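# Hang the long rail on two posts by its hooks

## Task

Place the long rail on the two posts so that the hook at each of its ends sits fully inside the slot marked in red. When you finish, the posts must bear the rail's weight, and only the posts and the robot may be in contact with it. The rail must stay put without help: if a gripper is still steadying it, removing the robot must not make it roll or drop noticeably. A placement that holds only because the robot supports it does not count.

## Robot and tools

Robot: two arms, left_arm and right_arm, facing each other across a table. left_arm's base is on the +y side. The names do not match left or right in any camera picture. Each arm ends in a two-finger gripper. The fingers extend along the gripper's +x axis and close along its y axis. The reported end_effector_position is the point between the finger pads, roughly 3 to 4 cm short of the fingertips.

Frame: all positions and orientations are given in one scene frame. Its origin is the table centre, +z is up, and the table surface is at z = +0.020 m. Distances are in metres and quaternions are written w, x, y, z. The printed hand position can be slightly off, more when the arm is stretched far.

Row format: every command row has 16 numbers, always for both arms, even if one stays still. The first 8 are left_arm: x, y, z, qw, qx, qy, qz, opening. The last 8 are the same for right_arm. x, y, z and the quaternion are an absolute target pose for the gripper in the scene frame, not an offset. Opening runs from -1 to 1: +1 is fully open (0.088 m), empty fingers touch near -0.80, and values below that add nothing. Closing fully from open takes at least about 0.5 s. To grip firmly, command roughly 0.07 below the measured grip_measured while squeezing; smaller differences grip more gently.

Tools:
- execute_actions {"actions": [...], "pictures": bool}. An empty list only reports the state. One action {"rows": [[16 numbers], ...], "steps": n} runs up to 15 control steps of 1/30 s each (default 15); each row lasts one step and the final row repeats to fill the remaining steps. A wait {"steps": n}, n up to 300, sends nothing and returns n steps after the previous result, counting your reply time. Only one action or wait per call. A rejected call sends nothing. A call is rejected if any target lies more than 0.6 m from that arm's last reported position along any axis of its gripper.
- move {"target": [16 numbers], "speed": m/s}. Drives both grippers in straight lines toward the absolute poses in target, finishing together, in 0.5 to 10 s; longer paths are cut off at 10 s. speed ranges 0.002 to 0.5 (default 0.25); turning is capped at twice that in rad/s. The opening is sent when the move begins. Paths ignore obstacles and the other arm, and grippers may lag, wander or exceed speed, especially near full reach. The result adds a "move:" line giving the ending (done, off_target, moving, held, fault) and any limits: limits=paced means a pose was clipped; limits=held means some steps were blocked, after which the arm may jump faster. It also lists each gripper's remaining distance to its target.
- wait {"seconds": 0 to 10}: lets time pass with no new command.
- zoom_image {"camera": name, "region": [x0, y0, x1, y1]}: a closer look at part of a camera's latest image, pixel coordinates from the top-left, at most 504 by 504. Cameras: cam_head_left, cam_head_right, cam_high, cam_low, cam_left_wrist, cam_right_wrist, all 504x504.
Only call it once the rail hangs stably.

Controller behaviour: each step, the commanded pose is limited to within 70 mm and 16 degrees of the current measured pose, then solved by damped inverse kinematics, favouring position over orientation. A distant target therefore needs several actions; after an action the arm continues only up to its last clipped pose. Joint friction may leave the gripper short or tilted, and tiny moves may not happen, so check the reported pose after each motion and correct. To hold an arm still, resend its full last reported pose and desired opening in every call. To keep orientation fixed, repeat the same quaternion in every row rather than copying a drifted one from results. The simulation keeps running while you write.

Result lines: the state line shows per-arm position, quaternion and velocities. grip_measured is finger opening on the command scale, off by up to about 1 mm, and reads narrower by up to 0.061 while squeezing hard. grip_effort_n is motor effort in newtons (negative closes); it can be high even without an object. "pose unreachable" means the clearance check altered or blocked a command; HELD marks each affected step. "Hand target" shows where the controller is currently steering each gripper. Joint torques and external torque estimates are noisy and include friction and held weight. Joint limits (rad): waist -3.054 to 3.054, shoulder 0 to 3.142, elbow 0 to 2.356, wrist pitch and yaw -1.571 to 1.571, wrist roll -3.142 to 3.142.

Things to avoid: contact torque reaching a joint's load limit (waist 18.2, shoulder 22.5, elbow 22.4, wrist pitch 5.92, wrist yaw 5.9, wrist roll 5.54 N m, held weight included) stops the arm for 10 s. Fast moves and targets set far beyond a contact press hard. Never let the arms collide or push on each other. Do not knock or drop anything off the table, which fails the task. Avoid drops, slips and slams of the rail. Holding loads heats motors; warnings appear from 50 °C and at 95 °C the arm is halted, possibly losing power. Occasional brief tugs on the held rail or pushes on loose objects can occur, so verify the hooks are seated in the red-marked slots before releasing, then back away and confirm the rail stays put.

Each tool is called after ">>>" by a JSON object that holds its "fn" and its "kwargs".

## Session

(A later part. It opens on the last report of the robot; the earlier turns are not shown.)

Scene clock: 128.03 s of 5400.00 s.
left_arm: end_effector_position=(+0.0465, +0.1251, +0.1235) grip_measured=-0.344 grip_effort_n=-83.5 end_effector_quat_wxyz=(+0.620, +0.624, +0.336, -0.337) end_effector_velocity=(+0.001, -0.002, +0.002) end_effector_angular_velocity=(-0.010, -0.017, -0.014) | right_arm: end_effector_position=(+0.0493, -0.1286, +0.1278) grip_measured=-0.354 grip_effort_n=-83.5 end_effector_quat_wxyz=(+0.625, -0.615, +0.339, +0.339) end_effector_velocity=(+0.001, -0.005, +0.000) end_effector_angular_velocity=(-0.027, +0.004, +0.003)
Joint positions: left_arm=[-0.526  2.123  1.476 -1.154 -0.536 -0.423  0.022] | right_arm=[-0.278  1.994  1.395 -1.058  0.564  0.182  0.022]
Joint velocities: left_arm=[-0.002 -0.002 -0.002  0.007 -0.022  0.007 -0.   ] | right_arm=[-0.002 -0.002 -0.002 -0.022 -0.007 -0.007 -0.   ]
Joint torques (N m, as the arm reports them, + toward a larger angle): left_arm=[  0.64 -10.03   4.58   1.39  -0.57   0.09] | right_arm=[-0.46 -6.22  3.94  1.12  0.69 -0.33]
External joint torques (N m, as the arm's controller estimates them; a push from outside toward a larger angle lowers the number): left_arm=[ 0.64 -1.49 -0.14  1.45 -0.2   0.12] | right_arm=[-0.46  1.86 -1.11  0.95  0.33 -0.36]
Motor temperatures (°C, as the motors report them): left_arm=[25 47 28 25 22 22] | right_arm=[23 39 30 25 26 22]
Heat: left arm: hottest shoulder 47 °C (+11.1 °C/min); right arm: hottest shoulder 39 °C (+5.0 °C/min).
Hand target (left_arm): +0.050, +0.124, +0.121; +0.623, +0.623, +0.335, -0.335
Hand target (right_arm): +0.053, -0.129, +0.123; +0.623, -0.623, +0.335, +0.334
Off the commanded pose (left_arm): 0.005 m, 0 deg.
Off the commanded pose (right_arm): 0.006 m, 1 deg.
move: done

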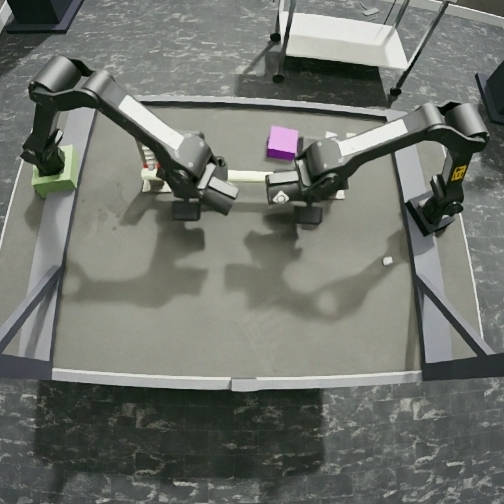

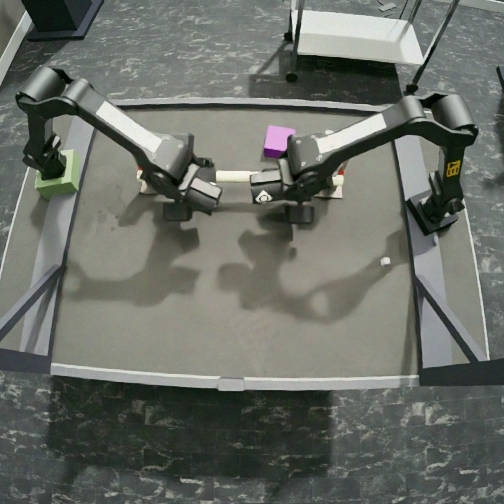

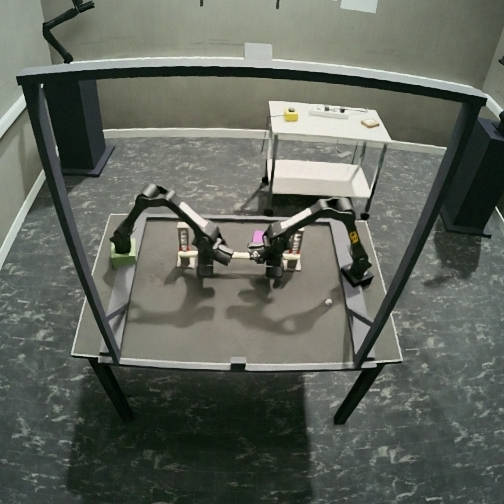

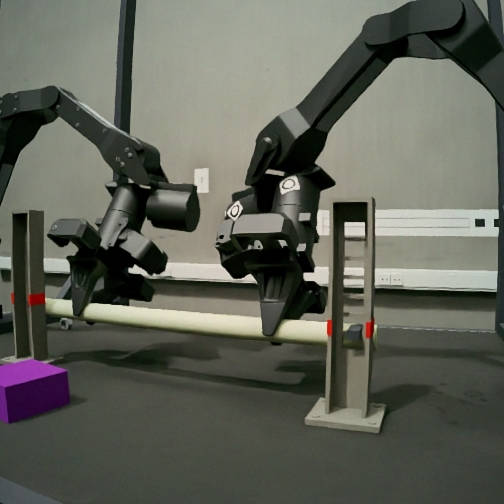

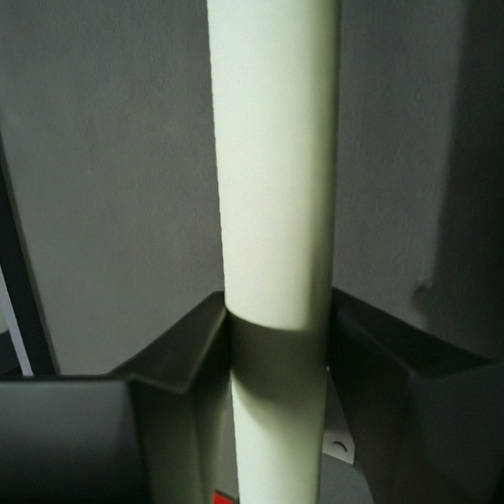

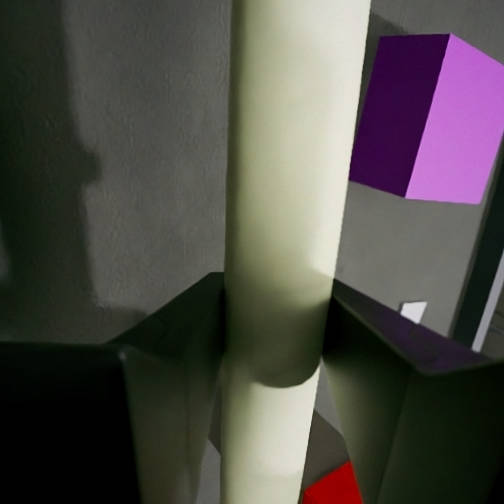

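Resting. Release.

>>> {"fn": "move", "kwargs": {"target": [0.0465,0.125,0.1235,0.6229,0.6229,0.3347,-0.3347,0.3,0.0493,-0.1286,0.1278,0.6229,-0.6229,0.3347,0.3347,0.3], "speed": 0.01}}

>>> {"fn": "move", "kwargs": {"target": [0.0135,0.125,0.179,0.6229,0.6229,0.3347,-0.3347,0.3,0.0163,-0.1286,0.183,0.6229,-0.6229,0.3347,0.3347,0.3], "speed": 0.06}}

>>> {"fn": "zoom_image", "kwargs": {"camera": "cam_low", "region": [290,270,410,370]}}

>>> {"fn": "zoom_image", "kwargs": {"camera": "cam_high", "region": [160,210,320,290]}}

Scene clock: 132.53 s of 5400.00 s.
left_arm: end_effector_position=(+0.0465, +0.1247, +0.1235) grip_measured=+0.297 grip_effort_n=17.4 end_effector_quat_wxyz=(+0.622, +0.622, +0.336, -0.336) end_effector_velocity=(-0.000, -0.001, +0.001) end_effector_angular_velocity=(-0.013, -0.004, +0.002) | right_arm: end_effector_position=(+0.0498, -0.1302, +0.1286) grip_measured=+0.297 grip_effort_n=17.9 end_effector_quat_wxyz=(+0.624, -0.620, +0.337, +0.336) end_effector_velocity=(-0.004, -0.001, -0.003) end_effector_angular_velocity=(-0.005, +0.022, +0.006)
Joint positions: left_arm=[-0.526  2.123  1.476 -1.153 -0.537 -0.426  0.054] | right_arm=[-0.276  1.994  1.395 -1.067  0.571  0.182  0.054]
Joint velocities: left_arm=[-0.002 -0.002 -0.002  0.007 -0.007 -0.007  0.   ] | right_arm=[ 0.002 -0.002 -0.007  0.007 -0.022 -0.007 -0.   ]
Joint torques (N m, as the arm reports them, + toward a larger angle): left_arm=[ -0.08 -10.26   5.55   0.11  -0.55  -0.21] | right_arm=[ 0.32 -6.41  5.95  0.09  0.45  0.01]
External joint torques (N m, as the arm's controller estimates them; a push from outside toward a larger angle lowers the number): left_arm=[-0.07 -1.74  0.85  0.17 -0.19 -0.18] | right_arm=[ 0.25  1.61  0.93 -0.07  0.09 -0.02]
Motor temperatures (°C, as the motors report them): left_arm=[25 46 27 25 22 22] | right_arm=[23 38 30 25 26 22]
Heat: left arm: hottest shoulder 46 °C (+10.1 °C/min); right arm: hottest shoulder 38 °C (+4.0 °C/min).
Hand target (left_arm): +0.046, +0.125, +0.124; +0.623, +0.623, +0.335, -0.335
Hand target (right_arm): +0.049, -0.129, +0.128; +0.623, -0.623, +0.335, +0.335
Off the commanded pose (left_arm): 0.000 m, 0 deg.
Off the commanded pose (right_arm): 0.002 m, 0 deg.
After step 90, 0.27 s passed at rest.
move: done

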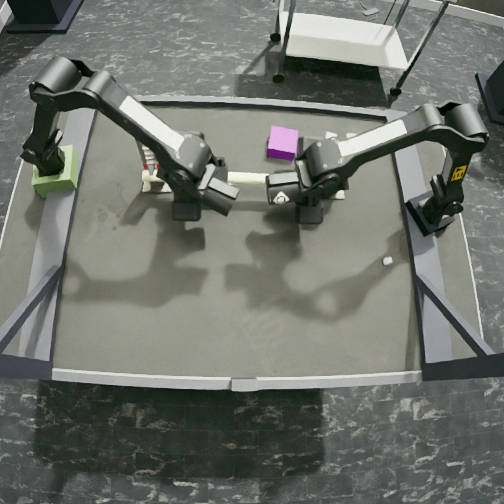

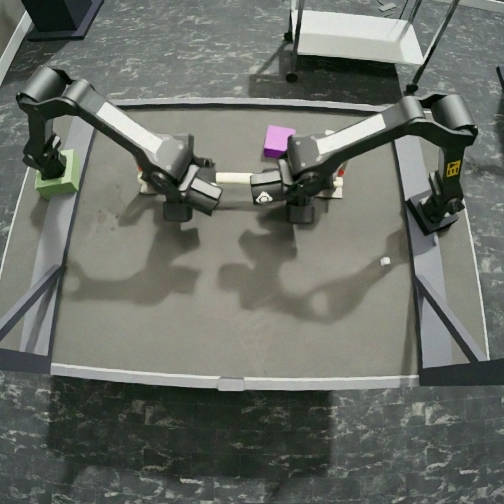

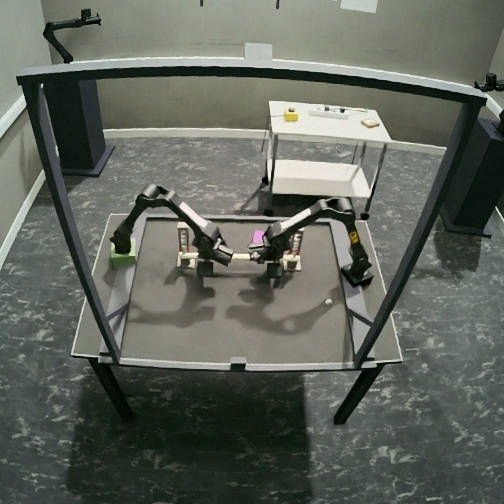

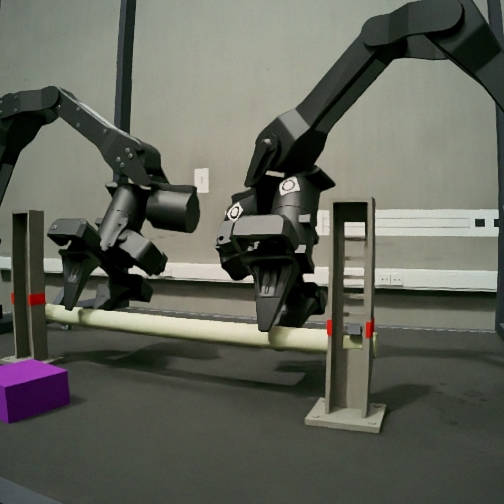

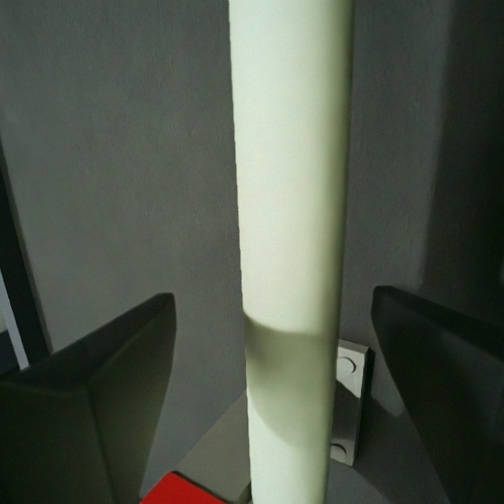

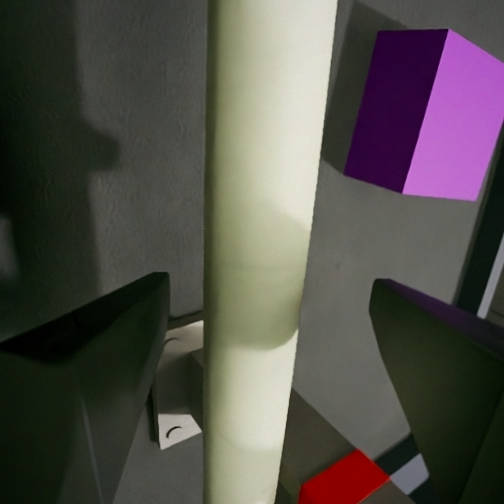

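Scene clock: 133.97 s of 5400.00 s.
left_arm: end_effector_position=(+0.0160, +0.1272, +0.1757) grip_measured=+0.297 grip_effort_n=17.4 end_effector_quat_wxyz=(+0.620, +0.629, +0.333, -0.331) end_effector_velocity=(+0.001, +0.002, +0.004) end_effector_angular_velocity=(+0.004, -0.012, +0.002) | right_arm: end_effector_position=(+0.0185, -0.1317, +0.1776) grip_measured=+0.297 grip_effort_n=17.9 end_effector_quat_wxyz=(+0.617, -0.632, +0.334, +0.330) end_effector_velocity=(+0.004, -0.003, +0.004) end_effector_angular_velocity=(-0.016, -0.025, +0.007)
Joint positions: left_arm=[-0.605  2.123  1.684 -1.422 -0.526 -0.515  0.054] | right_arm=[-0.187  1.994  1.588 -1.34   0.57   0.279  0.054]
Joint velocities: left_arm=[-0.002 -0.002  0.007 -0.022 -0.007 -0.007  0.   ] | right_arm=[-0.002 -0.002  0.002 -0.022  0.022 -0.007  0.   ]
Joint torques (N m, as the arm reports them, + toward a larger angle): left_arm=[ -0.22 -11.09   7.36  -0.08  -0.21  -0.18] | right_arm=[ 0.3  -8.07  6.8   0.    0.18  0.22]
External joint torques (N m, as the arm's controller estimates them; a push from outside toward a larger angle lowers the number): left_arm=[-0.22 -2.4   2.47  0.09  0.15 -0.14] | right_arm=[ 0.31  0.16  1.59 -0.04 -0.19  0.19]
Motor temperatures (°C, as the motors report them): left_arm=[25 46 27 25 22 22] | right_arm=[23 38 30 25 26 22]
Heat: left arm: hottest shoulder 46 °C (+9.0 °C/min); right arm: hottest shoulder 38 °C (+4.0 °C/min).
Hand target (left_arm): +0.014, +0.125, +0.179; +0.623, +0.623, +0.335, -0.335
Hand target (right_arm): +0.016, -0.129, +0.183; +0.623, -0.623, +0.335, +0.335
Off the commanded pose (left_arm): 0.005 m, 1 deg.
Off the commanded pose (right_arm): 0.007 m, 1 deg.
move: done

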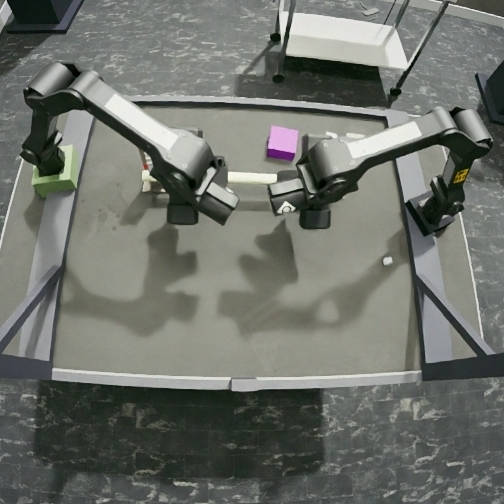

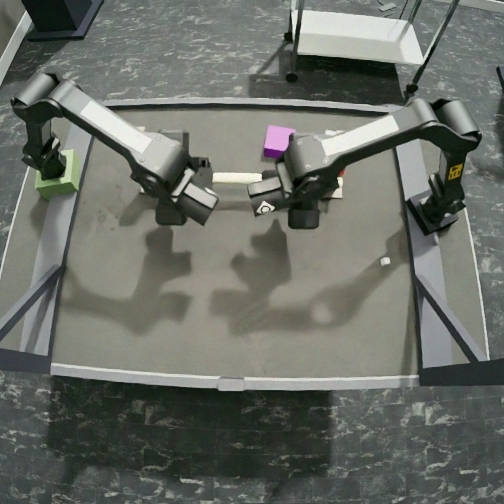

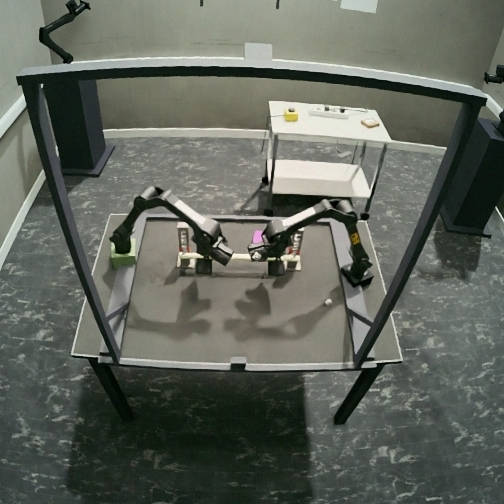

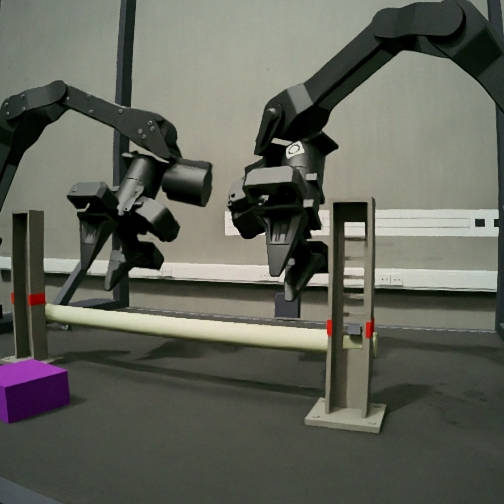

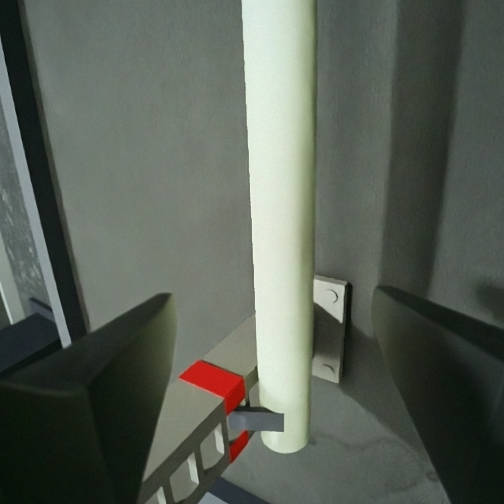

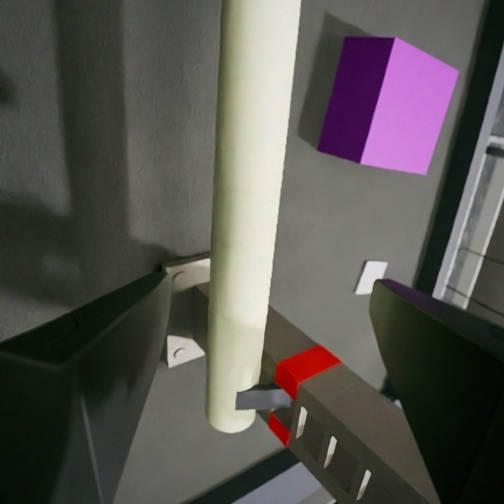

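Region (290, 270, 410, 370) of cam_low's 504x504 image, scaled by 4.200, with more detail than that image has.

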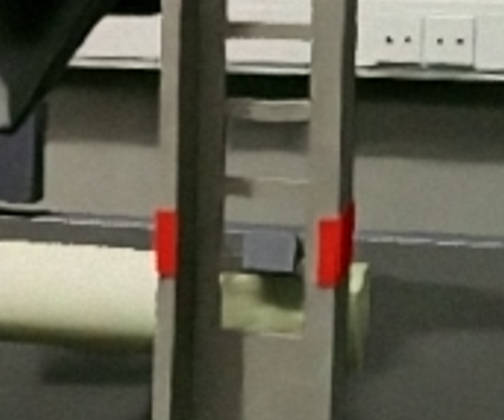

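Region (160, 210, 320, 290) of cam_high's 504x504 image, scaled by 3.150, with more detail than that image has.

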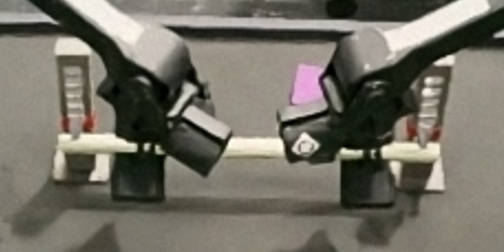

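The rail has settled into its hanging position, with both hooks in the red slots.

>>> {"fn": "finished_scene", "kwargs": {"scene": 2}}

The scene is finished: the task was done.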